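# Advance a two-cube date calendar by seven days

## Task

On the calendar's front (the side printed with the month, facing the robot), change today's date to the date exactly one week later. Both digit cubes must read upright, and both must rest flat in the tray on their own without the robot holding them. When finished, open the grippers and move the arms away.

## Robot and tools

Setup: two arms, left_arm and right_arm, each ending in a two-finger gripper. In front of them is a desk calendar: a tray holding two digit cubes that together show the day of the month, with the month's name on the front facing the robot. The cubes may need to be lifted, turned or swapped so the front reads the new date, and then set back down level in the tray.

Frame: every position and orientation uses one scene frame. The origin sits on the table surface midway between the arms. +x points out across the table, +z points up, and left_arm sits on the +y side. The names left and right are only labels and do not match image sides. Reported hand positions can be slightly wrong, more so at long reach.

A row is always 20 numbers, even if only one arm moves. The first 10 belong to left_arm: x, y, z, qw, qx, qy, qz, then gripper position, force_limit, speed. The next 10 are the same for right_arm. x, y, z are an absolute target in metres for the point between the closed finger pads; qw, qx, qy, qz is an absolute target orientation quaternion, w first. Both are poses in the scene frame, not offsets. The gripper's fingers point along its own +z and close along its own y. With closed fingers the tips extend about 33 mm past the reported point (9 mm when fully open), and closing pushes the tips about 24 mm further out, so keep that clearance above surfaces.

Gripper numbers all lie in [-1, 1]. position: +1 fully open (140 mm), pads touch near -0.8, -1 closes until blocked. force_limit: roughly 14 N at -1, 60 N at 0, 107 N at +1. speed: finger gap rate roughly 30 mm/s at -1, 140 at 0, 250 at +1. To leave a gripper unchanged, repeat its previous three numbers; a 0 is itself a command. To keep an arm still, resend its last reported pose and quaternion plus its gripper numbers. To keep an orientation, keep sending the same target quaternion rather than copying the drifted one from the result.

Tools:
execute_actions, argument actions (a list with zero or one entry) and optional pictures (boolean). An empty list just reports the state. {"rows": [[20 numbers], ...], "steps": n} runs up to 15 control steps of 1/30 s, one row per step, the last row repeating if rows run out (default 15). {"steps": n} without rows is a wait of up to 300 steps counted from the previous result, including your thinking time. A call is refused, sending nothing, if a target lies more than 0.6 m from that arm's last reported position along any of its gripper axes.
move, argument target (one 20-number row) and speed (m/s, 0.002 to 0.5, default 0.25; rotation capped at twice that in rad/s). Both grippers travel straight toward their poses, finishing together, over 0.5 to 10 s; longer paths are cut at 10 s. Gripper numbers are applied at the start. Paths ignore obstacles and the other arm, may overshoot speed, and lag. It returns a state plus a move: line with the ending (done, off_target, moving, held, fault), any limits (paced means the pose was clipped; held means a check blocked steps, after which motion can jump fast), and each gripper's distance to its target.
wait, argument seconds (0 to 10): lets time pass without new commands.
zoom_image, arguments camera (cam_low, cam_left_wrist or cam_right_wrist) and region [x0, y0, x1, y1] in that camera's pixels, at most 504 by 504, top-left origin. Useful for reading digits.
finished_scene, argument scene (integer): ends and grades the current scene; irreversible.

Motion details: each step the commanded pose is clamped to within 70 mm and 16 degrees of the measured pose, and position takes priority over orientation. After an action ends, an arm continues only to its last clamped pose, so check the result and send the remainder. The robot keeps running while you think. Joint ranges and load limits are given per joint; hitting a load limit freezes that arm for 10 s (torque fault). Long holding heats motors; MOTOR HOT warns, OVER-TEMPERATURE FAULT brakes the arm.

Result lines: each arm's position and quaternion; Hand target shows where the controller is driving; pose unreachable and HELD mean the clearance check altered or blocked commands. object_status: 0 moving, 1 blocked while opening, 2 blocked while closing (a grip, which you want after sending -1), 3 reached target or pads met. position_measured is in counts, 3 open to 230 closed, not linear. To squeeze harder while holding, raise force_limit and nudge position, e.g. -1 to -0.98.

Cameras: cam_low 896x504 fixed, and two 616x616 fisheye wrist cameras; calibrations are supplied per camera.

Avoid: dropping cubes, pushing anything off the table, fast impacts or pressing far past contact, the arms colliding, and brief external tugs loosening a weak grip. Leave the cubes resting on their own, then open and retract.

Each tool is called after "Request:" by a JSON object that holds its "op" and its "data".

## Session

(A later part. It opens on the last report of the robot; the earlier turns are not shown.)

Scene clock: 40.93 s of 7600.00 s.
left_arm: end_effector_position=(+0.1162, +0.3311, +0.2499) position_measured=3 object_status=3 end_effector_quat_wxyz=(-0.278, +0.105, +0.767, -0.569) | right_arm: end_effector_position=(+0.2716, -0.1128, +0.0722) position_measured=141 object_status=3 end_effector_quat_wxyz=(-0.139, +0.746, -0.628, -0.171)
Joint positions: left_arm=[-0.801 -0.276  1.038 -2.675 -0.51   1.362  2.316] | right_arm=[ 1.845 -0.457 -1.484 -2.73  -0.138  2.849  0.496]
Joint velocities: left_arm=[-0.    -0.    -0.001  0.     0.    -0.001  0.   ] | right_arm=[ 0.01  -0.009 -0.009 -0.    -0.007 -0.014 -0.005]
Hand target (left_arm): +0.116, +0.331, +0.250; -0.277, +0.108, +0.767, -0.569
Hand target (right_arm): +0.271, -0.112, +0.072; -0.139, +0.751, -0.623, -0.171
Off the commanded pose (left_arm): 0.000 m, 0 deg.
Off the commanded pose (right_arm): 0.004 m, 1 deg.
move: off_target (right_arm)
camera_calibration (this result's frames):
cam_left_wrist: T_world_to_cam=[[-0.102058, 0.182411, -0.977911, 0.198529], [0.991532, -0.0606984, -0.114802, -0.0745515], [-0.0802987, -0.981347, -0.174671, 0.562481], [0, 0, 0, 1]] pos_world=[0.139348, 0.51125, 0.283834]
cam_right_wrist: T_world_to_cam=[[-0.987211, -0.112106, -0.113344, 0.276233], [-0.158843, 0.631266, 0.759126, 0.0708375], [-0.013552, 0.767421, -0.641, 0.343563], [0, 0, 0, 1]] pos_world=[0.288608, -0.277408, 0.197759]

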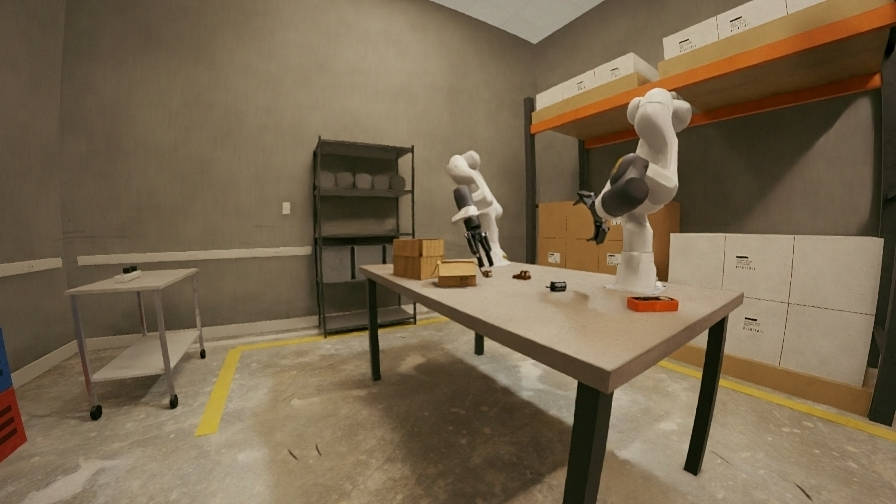

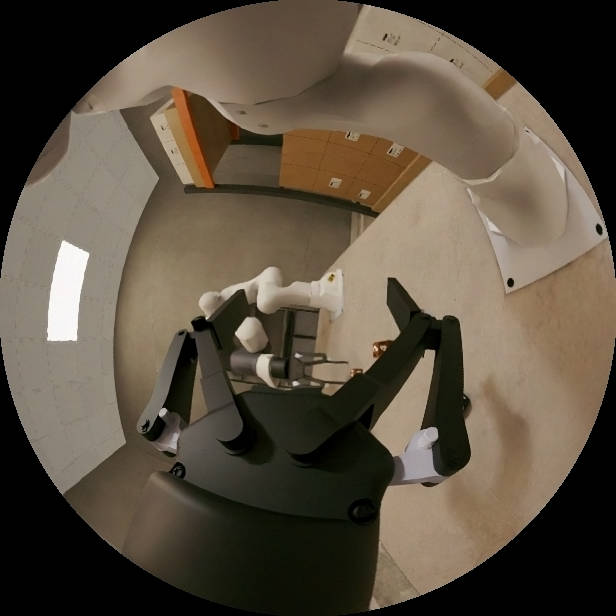

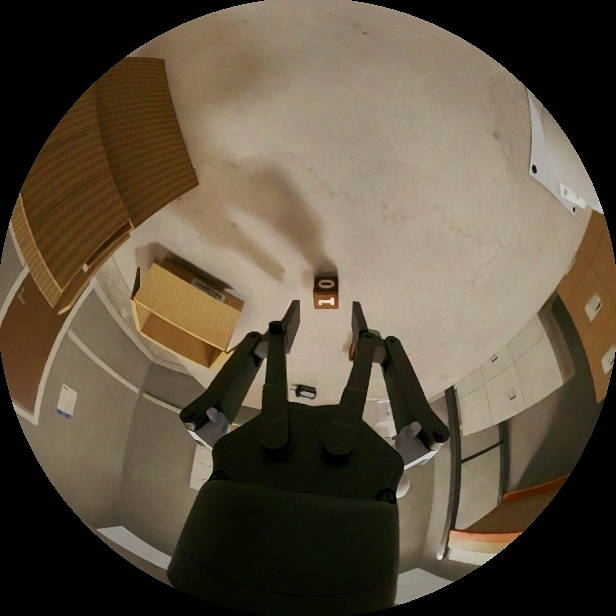

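Request:
{"op": "move", "data": {"target": [0.116,0.331,0.25,-0.277,0.108,0.767,-0.569,1,0,0,0.271,-0.110,0.042,-0.139,0.748,-0.627,-0.166,-0.1,-0.4,0], "speed": 0.05}}

Request:
{"op": "move", "data": {"target": [0.116,0.331,0.25,-0.277,0.108,0.767,-0.569,1,0,0,0.271,-0.110,0.044,-0.139,0.748,-0.627,-0.166,-1,-0.4,-0.6]}}

Request:
{"op": "move", "data": {"target": [0.116,0.331,0.25,-0.277,0.108,0.767,-0.569,1,0,0,0.25,-0.08,0.09,-0.139,0.748,-0.627,-0.166,-1,-0.4,-0.6], "speed": 0.15}}

Request:
{"op": "move", "data": {"target": [0.116,0.331,0.25,-0.277,0.108,0.767,-0.569,1,0,0,0.185,0.008,0.078,-0.139,0.748,-0.627,-0.166,-1,-0.4,-0.6], "speed": 0.12}}

Request:
{"op": "zoom_image", "data": {"camera": "cam_right_wrist", "region": [270, 250, 380, 360]}}

Request:
{"op": "zoom_image", "data": {"camera": "cam_low", "region": [490, 240, 550, 290]}}

Scene clock: 43.07 s of 7600.00 s.
left_arm: end_effector_position=(+0.1162, +0.3311, +0.2499) position_measured=3 object_status=3 end_effector_quat_wxyz=(-0.278, +0.105, +0.767, -0.569) | right_arm: end_effector_position=(+0.2689, -0.1119, +0.0415) position_measured=141 object_status=3 end_effector_quat_wxyz=(-0.135, +0.746, -0.630, -0.167)
Joint positions: left_arm=[-0.801 -0.276  1.038 -2.675 -0.51   1.362  2.316] | right_arm=[ 2.054 -0.441 -1.694 -2.73  -0.142  2.936  0.488]
Joint velocities: left_arm=[ 0.001  0.001  0.001 -0.    -0.001 -0.001 -0.002] | right_arm=[ 0.018  0.    -0.02   0.002 -0.011  0.023 -0.   ]
Hand target (left_arm): +0.116, +0.331, +0.250; -0.277, +0.108, +0.767, -0.569
Hand target (right_arm): +0.272, -0.110, +0.043; -0.140, +0.748, -0.627, -0.165
Off the commanded pose (left_arm): 0.000 m, 0 deg.
Off the commanded pose (right_arm): 0.003 m, 1 deg.
move: done
camera_calibration (this result's frames):
cam_left_wrist: T_world_to_cam=[[-0.10204, 0.182413, -0.977913, 0.198528], [0.991534, -0.0607043, -0.114785, -0.0745584], [-0.0803018, -0.981346, -0.174675, 0.562484], [0, 0, 0, 1]] pos_world=[0.139353, 0.511251, 0.283836]
cam_right_wrist: T_world_to_cam=[[-0.987771, -0.109335, -0.111153, 0.270606], [-0.155521, 0.640318, 0.752201, 0.0935474], [-0.0110688, 0.760288, -0.649491, 0.321978], [0, 0, 0, 1]] pos_world=[0.285409, -0.275109, 0.168834]

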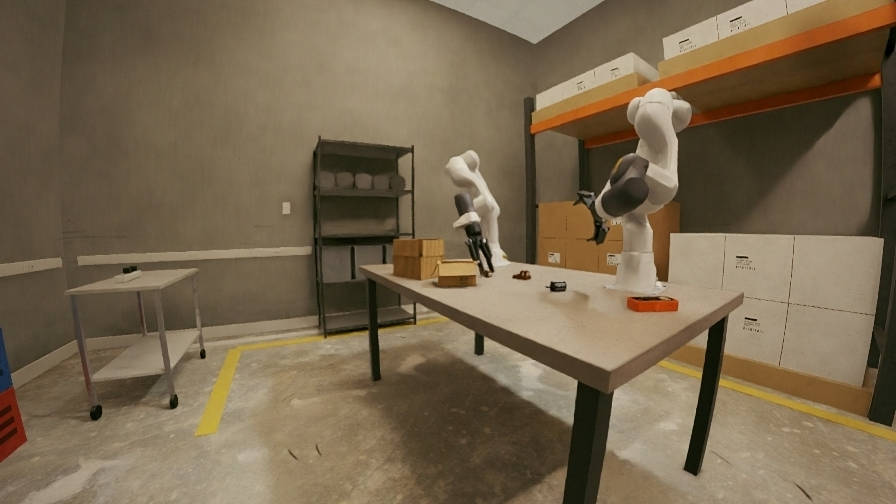

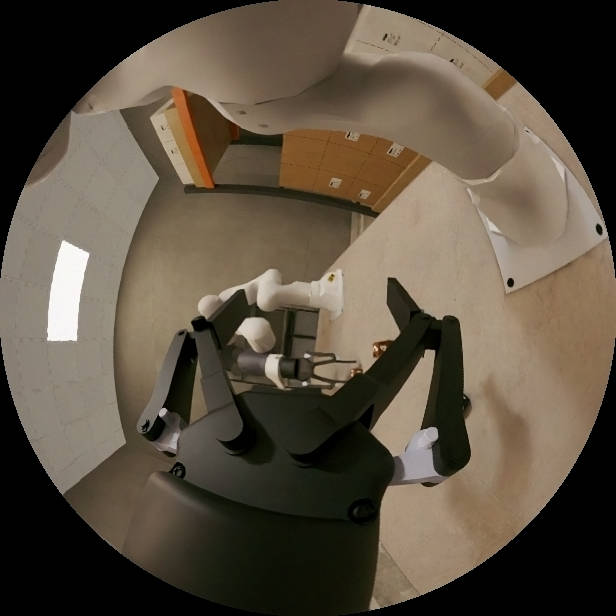

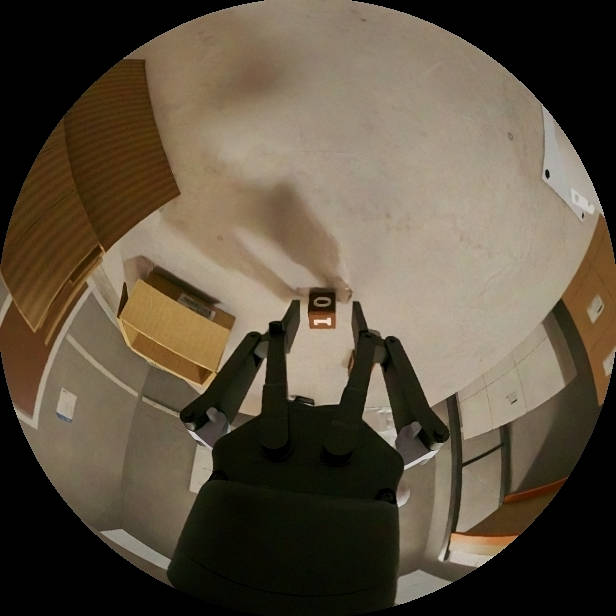

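Scene clock: 43.77 s of 7600.00 s.
left_arm: end_effector_position=(+0.1162, +0.3311, +0.2499) position_measured=3 object_status=3 end_effector_quat_wxyz=(-0.278, +0.105, +0.767, -0.569) | right_arm: end_effector_position=(+0.2687, -0.1108, +0.0425) position_measured=189 object_status=2 end_effector_quat_wxyz=(-0.136, +0.747, -0.629, -0.167)
Joint positions: left_arm=[-0.801 -0.276  1.038 -2.675 -0.51   1.362  2.316] | right_arm=[ 2.052 -0.441 -1.689 -2.73  -0.142  2.936  0.488]
Joint velocities: left_arm=[ 0.001  0.001  0.    -0.001  0.     0.001 -0.002] | right_arm=[-0.     0.     0.001  0.002 -0.001 -0.001 -0.   ]
Hand target (left_arm): +0.116, +0.331, +0.250; -0.277, +0.108, +0.767, -0.569
Hand target (right_arm): +0.271, -0.110, +0.044; -0.139, +0.748, -0.627, -0.166
Off the commanded pose (left_arm): 0.000 m, 0 deg.
Off the commanded pose (right_arm): 0.003 m, 0 deg.
move: done
camera_calibration (this result's frames):
cam_left_wrist: T_world_to_cam=[[-0.102037, 0.182414, -0.977913, 0.198527], [0.991534, -0.0607055, -0.114782, -0.0745596], [-0.0803026, -0.981346, -0.174676, 0.562484], [0, 0, 0, 1]] pos_world=[0.139354, 0.511251, 0.283836]
cam_right_wrist: T_world_to_cam=[[-0.987223, -0.111913, -0.113432, 0.270287], [-0.158911, 0.638852, 0.752739, 0.0927591], [-0.0117746, 0.761147, -0.648473, 0.322026], [0, 0, 0, 1]] pos_world=[0.285366, -0.274119, 0.169661]

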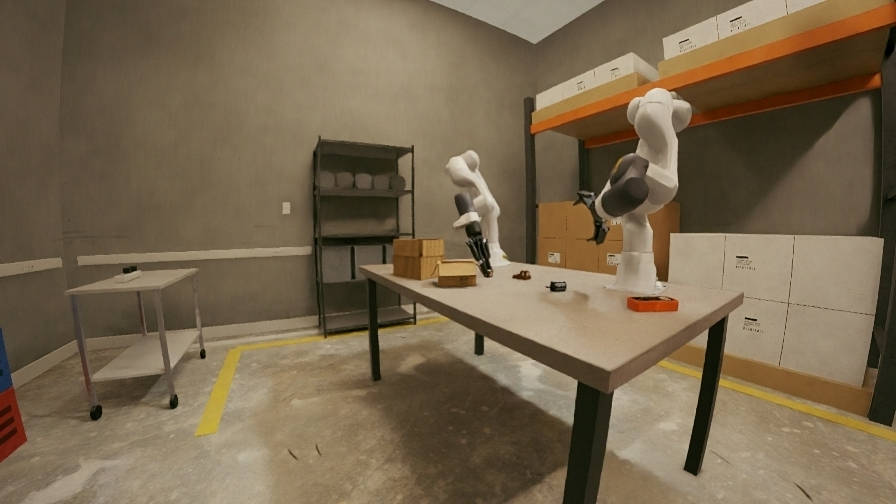

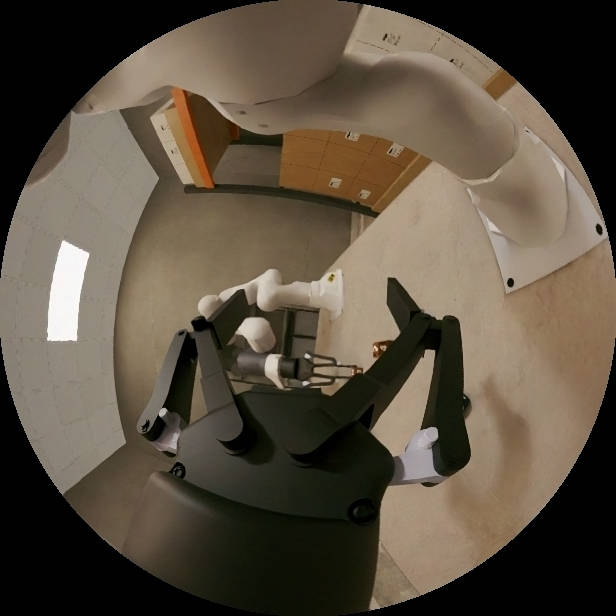

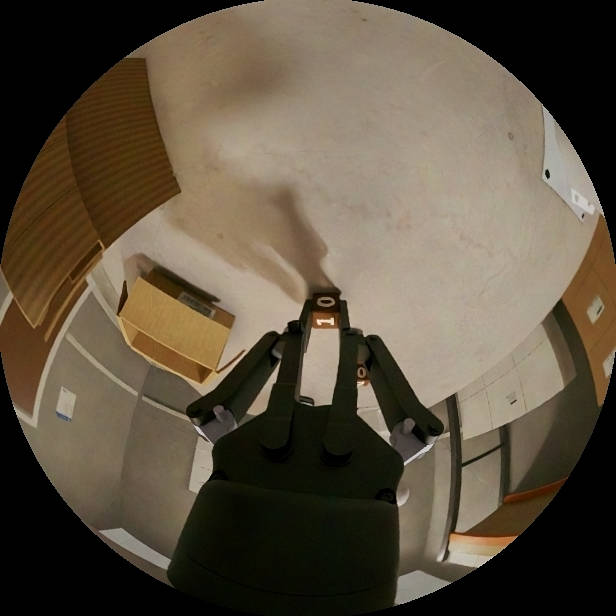

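Scene clock: 44.83 s of 7600.00 s.
left_arm: end_effector_position=(+0.1162, +0.3311, +0.2499) position_measured=3 object_status=3 end_effector_quat_wxyz=(-0.278, +0.105, +0.767, -0.569) | right_arm: end_effector_position=(+0.2504, -0.0774, +0.0903) position_measured=189 object_status=2 end_effector_quat_wxyz=(-0.142, +0.752, -0.622, -0.166)
Joint positions: left_arm=[-0.801 -0.276  1.038 -2.675 -0.51   1.362  2.316] | right_arm=[ 1.866 -0.424 -1.379 -2.718 -0.102  2.851  0.57 ]
Joint velocities: left_arm=[-0.002  0.001  0.     0.002  0.001 -0.     0.001] | right_arm=[-0.003  0.005  0.006 -0.     0.017 -0.008  0.01 ]
Hand target (left_arm): +0.116, +0.331, +0.250; -0.277, +0.108, +0.767, -0.569
Hand target (right_arm): +0.250, -0.079, +0.089; -0.139, +0.748, -0.627, -0.167
Off the commanded pose (left_arm): 0.000 m, 0 deg.
Off the commanded pose (right_arm): 0.003 m, 1 deg.
move: done
camera_calibration (this result's frames):
cam_left_wrist: T_world_to_cam=[[-0.102031, 0.182415, -0.977913, 0.198527], [0.991535, -0.0607075, -0.114776, -0.0745621], [-0.0803035, -0.981346, -0.174677, 0.562485], [0, 0, 0, 1]] pos_world=[0.139356, 0.511252, 0.283837]
cam_right_wrist: T_world_to_cam=[[-0.983885, -0.126, -0.12686, 0.260626], [-0.178133, 0.629502, 0.756304, 0.0363109], [-0.0154359, 0.766714, -0.641803, 0.328196], [0, 0, 0, 1]] pos_world=[0.26796, -0.241652, 0.216238]

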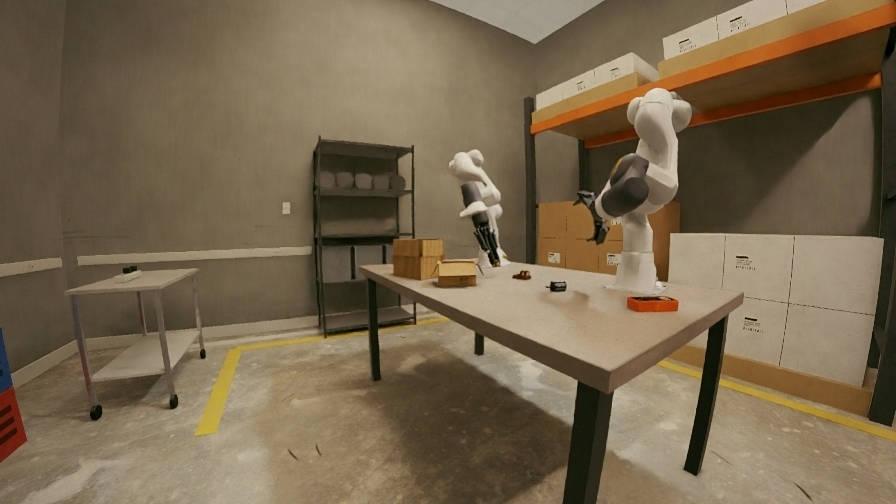

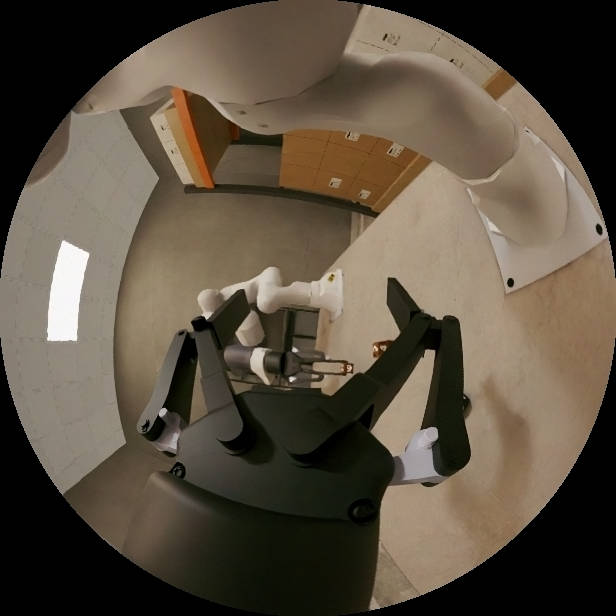

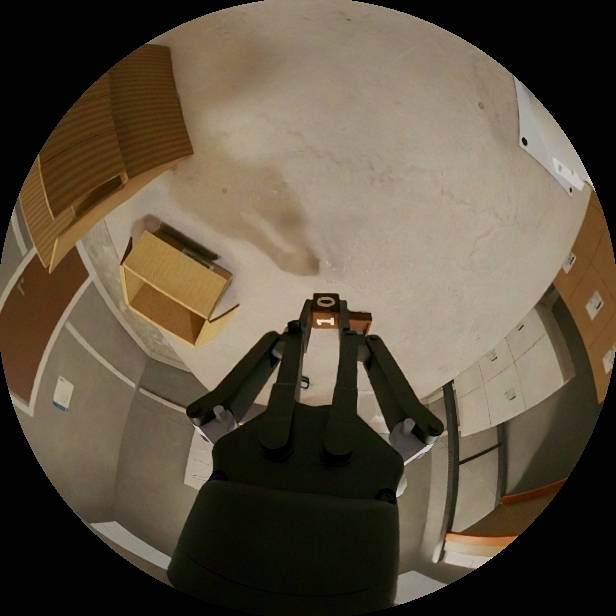

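Scene clock: 46.30 s of 7600.00 s.
left_arm: end_effector_position=(+0.1162, +0.3311, +0.2499) position_measured=3 object_status=3 end_effector_quat_wxyz=(-0.278, +0.105, +0.767, -0.569) | right_arm: end_effector_position=(+0.1860, +0.0086, +0.0787) position_measured=189 object_status=2 end_effector_quat_wxyz=(-0.139, +0.752, -0.623, -0.165)
Joint positions: left_arm=[-0.801 -0.276  1.038 -2.675 -0.51   1.362  2.316] | right_arm=[ 2.401 -0.285 -1.609 -2.651  0.127  2.974  0.642]
Joint velocities: left_arm=[0.002 0.001 0.    0.001 0.001 0.001 0.   ] | right_arm=[ 0.025  0.001 -0.023  0.003  0.016  0.009  0.002]
Hand target (left_arm): +0.116, +0.331, +0.250; -0.277, +0.108, +0.767, -0.569
Hand target (right_arm): +0.188, +0.010, +0.080; -0.142, +0.748, -0.627, -0.165
Off the commanded pose (left_arm): 0.000 m, 0 deg.
Off the commanded pose (right_arm): 0.001 m, 1 deg.
move: done
camera_calibration (this result's frames):
cam_left_wrist: T_world_to_cam=[[-0.102025, 0.182417, -0.977914, 0.198526], [0.991535, -0.0607099, -0.11477, -0.0745643], [-0.080305, -0.981345, -0.174679, 0.562486], [0, 0, 0, 1]] pos_world=[0.139358, 0.511252, 0.283838]
cam_right_wrist: T_world_to_cam=[[-0.98416, -0.125735, -0.124977, 0.206569], [-0.176618, 0.634472, 0.752497, -0.020498], [-0.0153204, 0.762651, -0.646629, 0.254149], [0, 0, 0, 1]] pos_world=[0.203571, -0.154849, 0.205582]

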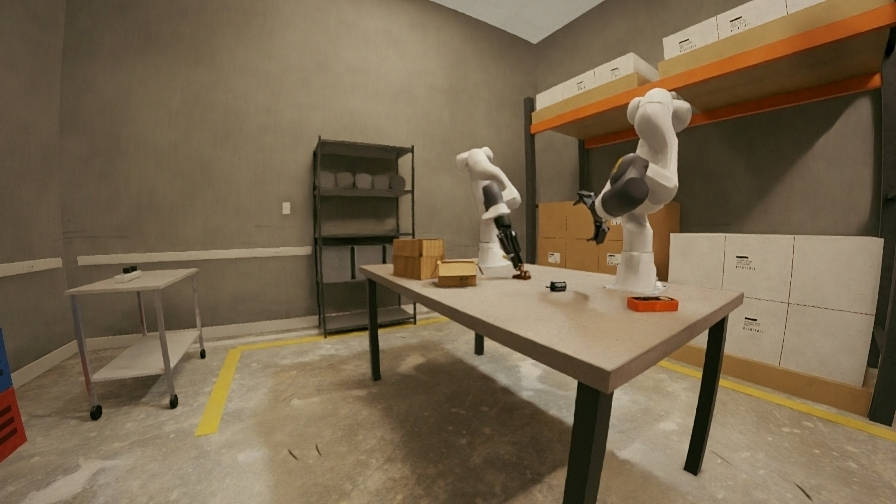

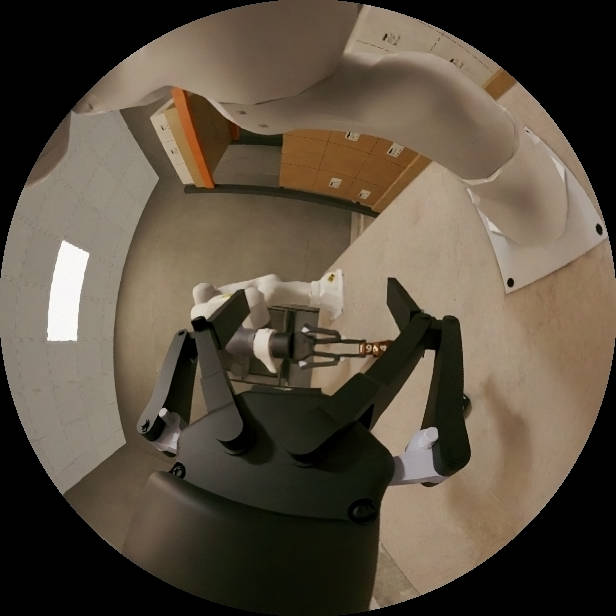

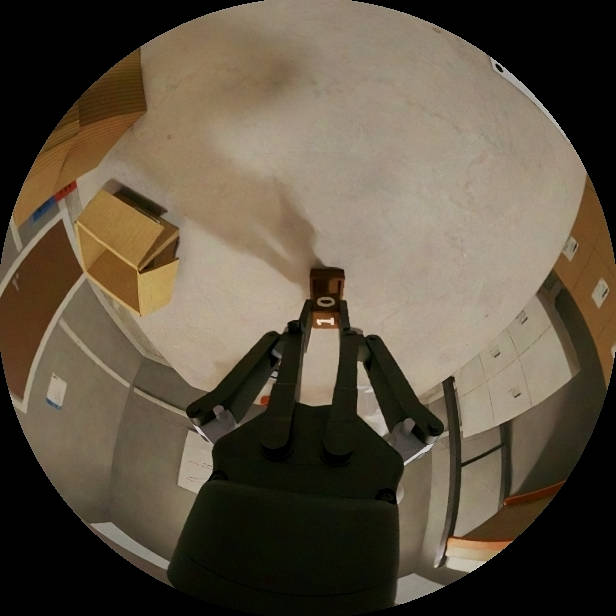

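Region (270, 250, 380, 360) of cam_right_wrist's 616x616 image, scaled by 4.582, with more detail than that image has.

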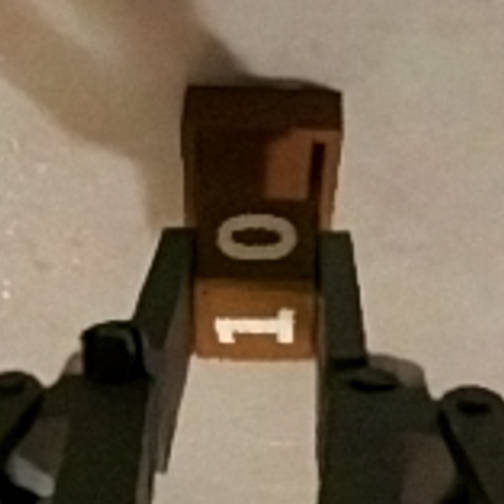

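Region (490, 240, 550, 290) of cam_low's 896x504 image, scaled by 8.400, with more detail than that image has.

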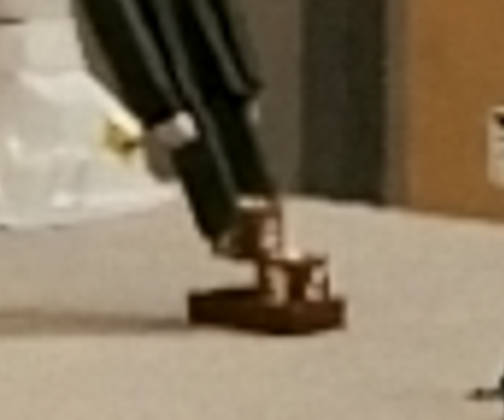

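Request:
{"op": "move", "data": {"target": [0.116,0.331,0.25,-0.277,0.108,0.767,-0.569,1,0,0,0.185,0.003,0.069,-0.139,0.748,-0.627,-0.166,-1,-0.4,-0.6], "speed": 0.015}}

Request:
{"op": "zoom_image", "data": {"camera": "cam_right_wrist", "region": [270, 250, 380, 360]}}

Request:
{"op": "zoom_image", "data": {"camera": "cam_low", "region": [490, 240, 550, 290]}}

Scene clock: 48.27 s of 7600.00 s.
left_arm: end_effector_position=(+0.1162, +0.3311, +0.2499) position_measured=3 object_status=3 end_effector_quat_wxyz=(-0.278, +0.105, +0.767, -0.569) | right_arm: end_effector_position=(+0.1858, +0.0024, +0.0693) position_measured=189 object_status=2 end_effector_quat_wxyz=(-0.138, +0.747, -0.629, -0.165)
Joint positions: left_arm=[-0.801 -0.276  1.038 -2.675 -0.51   1.362  2.316] | right_arm=[ 2.441 -0.292 -1.658 -2.667  0.129  3.     0.642]
Joint velocities: left_arm=[ 0.    -0.001 -0.     0.001  0.001  0.     0.001] | right_arm=[ 0.007 -0.001 -0.007 -0.003  0.     0.012  0.   ]
Hand target (left_arm): +0.116, +0.331, +0.250; -0.277, +0.108, +0.767, -0.569
Hand target (right_arm): +0.185, +0.003, +0.069; -0.139, +0.748, -0.627, -0.166
Off the commanded pose (left_arm): 0.000 m, 0 deg.
Off the commanded pose (right_arm): 0.001 m, 0 deg.
move: done
camera_calibration (this result's frames):
cam_left_wrist: T_world_to_cam=[[-0.102015, 0.182418, -0.977914, 0.198525], [0.991536, -0.060715, -0.114761, -0.074567], [-0.0803086, -0.981345, -0.17468, 0.562488], [0, 0, 0, 1]] pos_world=[0.139361, 0.511252, 0.283839]
cam_right_wrist: T_world_to_cam=[[-0.986576, -0.112146, -0.118703, 0.204388], [-0.163079, 0.638736, 0.751945, -0.0120879], [-0.00850723, 0.761209, -0.648451, 0.251647], [0, 0, 0, 1]] pos_world=[0.201814, -0.160914, 0.196532]

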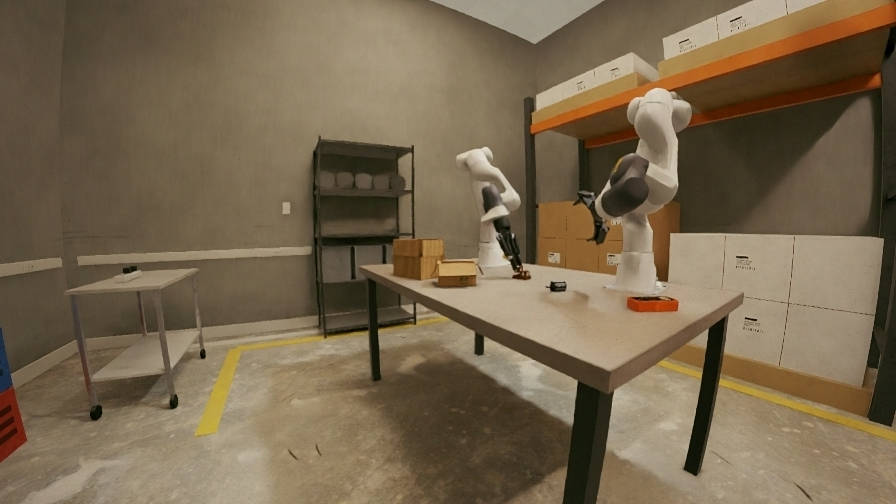

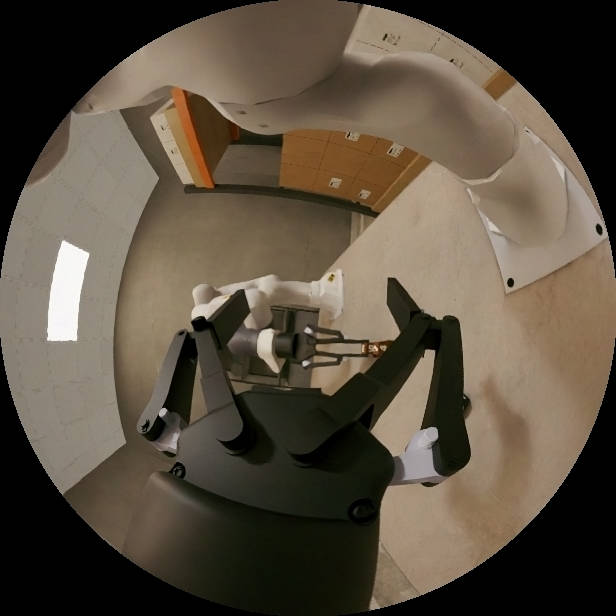

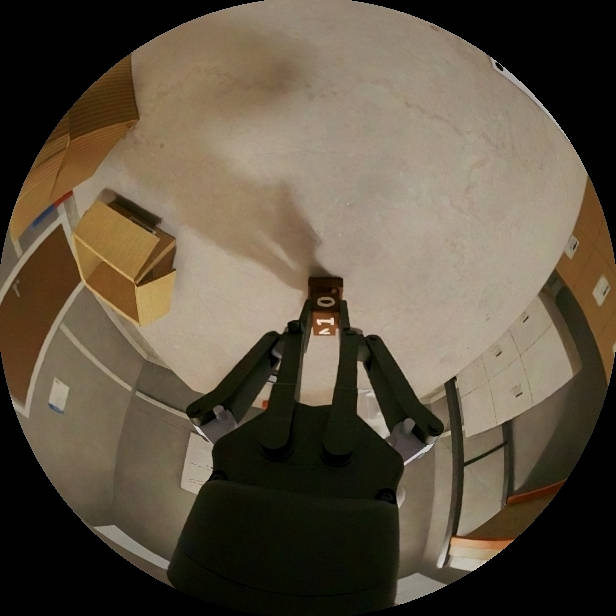

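Region (270, 250, 380, 360) of cam_right_wrist's 616x616 image, scaled by 4.582, with more detail than that image has.

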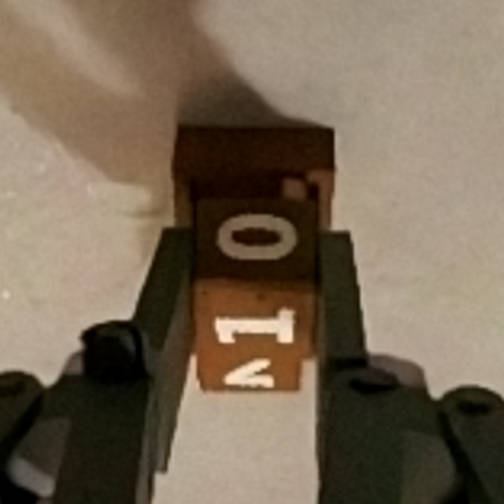

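Region (490, 240, 550, 290) of cam_low's 896x504 image, scaled by 8.400, with more detail than that image has.

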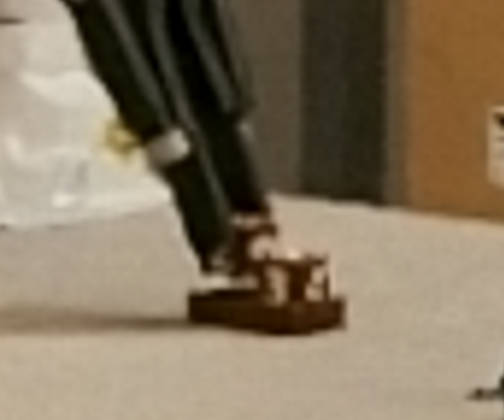

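Request:
{"op": "move", "data": {"target": [0.116,0.331,0.25,-0.277,0.108,0.767,-0.569,1,0,0,0.185,0.0055,0.058,-0.139,0.748,-0.627,-0.166,-1,-0.4,-0.6], "speed": 0.01}}

Request:
{"op": "zoom_image", "data": {"camera": "cam_right_wrist", "region": [270, 250, 380, 360]}}

Request:
{"op": "zoom_image", "data": {"camera": "cam_low", "region": [490, 240, 550, 290]}}

Scene clock: 50.47 s of 7600.00 s.
left_arm: end_effector_position=(+0.1162, +0.3311, +0.2499) position_measured=3 object_status=3 end_effector_quat_wxyz=(-0.278, +0.105, +0.767, -0.569) | right_arm: end_effector_position=(+0.1850, +0.0037, +0.0576) position_measured=189 object_status=2 end_effector_quat_wxyz=(-0.137, +0.746, -0.630, -0.166)
Joint positions: left_arm=[-0.801 -0.276  1.038 -2.675 -0.51   1.362  2.316] | right_arm=[ 2.562 -0.304 -1.779 -2.663  0.125  3.032  0.642]
Joint velocities: left_arm=[-0.     0.     0.001 -0.001 -0.     0.    -0.001] | right_arm=[ 0.013 -0.001 -0.012  0.001 -0.004  0.006 -0.   ]
Hand target (left_arm): +0.116, +0.331, +0.250; -0.277, +0.108, +0.767, -0.569
Hand target (right_arm): +0.185, +0.006, +0.058; -0.140, +0.748, -0.627, -0.166
Off the commanded pose (left_arm): 0.000 m, 0 deg.
Off the commanded pose (right_arm): 0.002 m, 0 deg.
move: done
camera_calibration (this result's frames):
cam_left_wrist: T_world_to_cam=[[-0.102004, 0.182421, -0.977915, 0.198524], [0.991537, -0.0607188, -0.114752, -0.0745713], [-0.0803109, -0.981344, -0.174684, 0.56249], [0, 0, 0, 1]] pos_world=[0.139364, 0.511253, 0.28384]
cam_right_wrist: T_world_to_cam=[[-0.987211, -0.10922, -0.116124, 0.202348], [-0.15923, 0.640321, 0.751421, -0.00488596], [-0.00771378, 0.760302, -0.649524, 0.242945], [0, 0, 0, 1]] pos_world=[0.200856, -0.159482, 0.184967]

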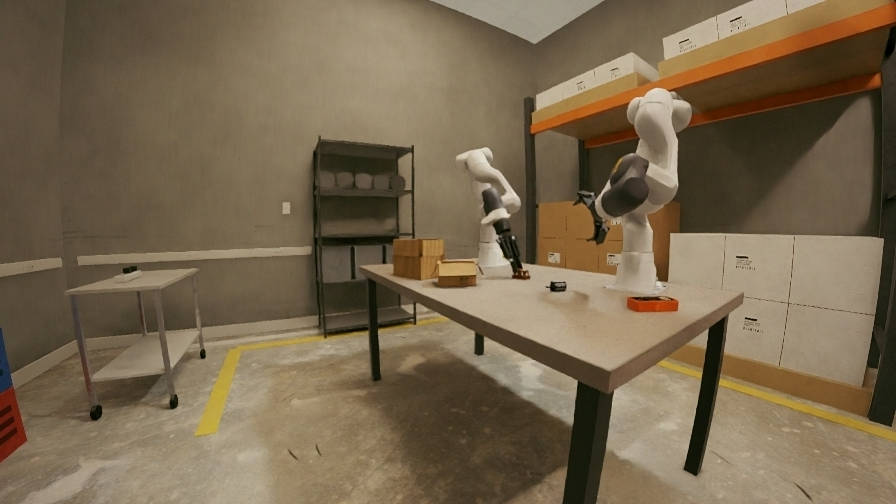

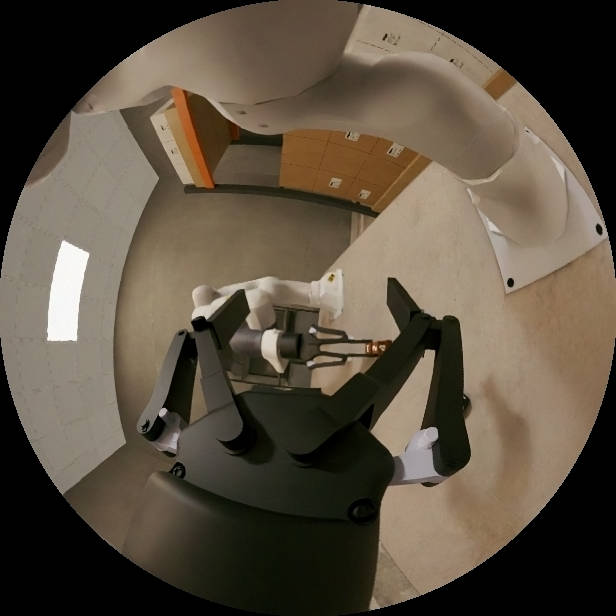

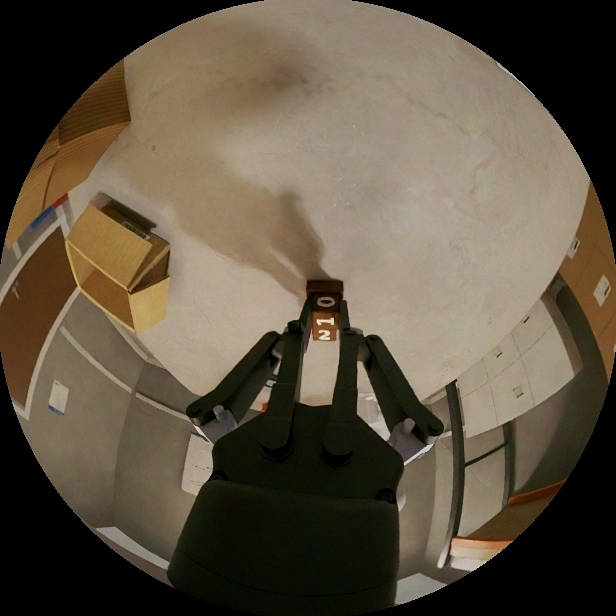

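Region (270, 250, 380, 360) of cam_right_wrist's 616x616 image, scaled by 4.582, with more detail than that image has.

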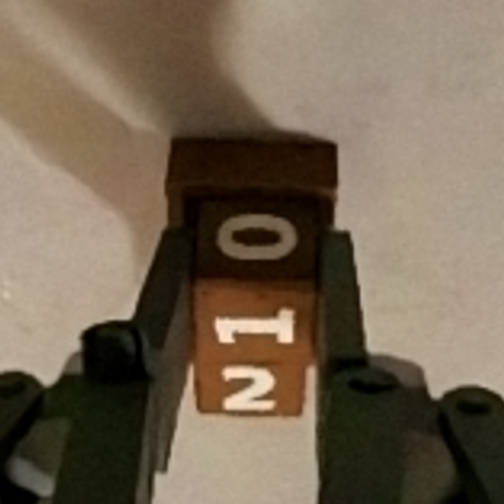

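Region (490, 240, 550, 290) of cam_low's 896x504 image, scaled by 8.400, with more detail than that image has.

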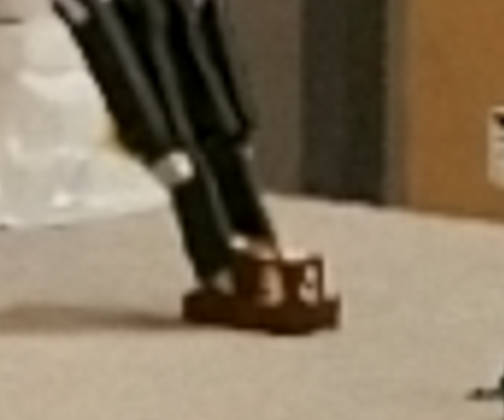

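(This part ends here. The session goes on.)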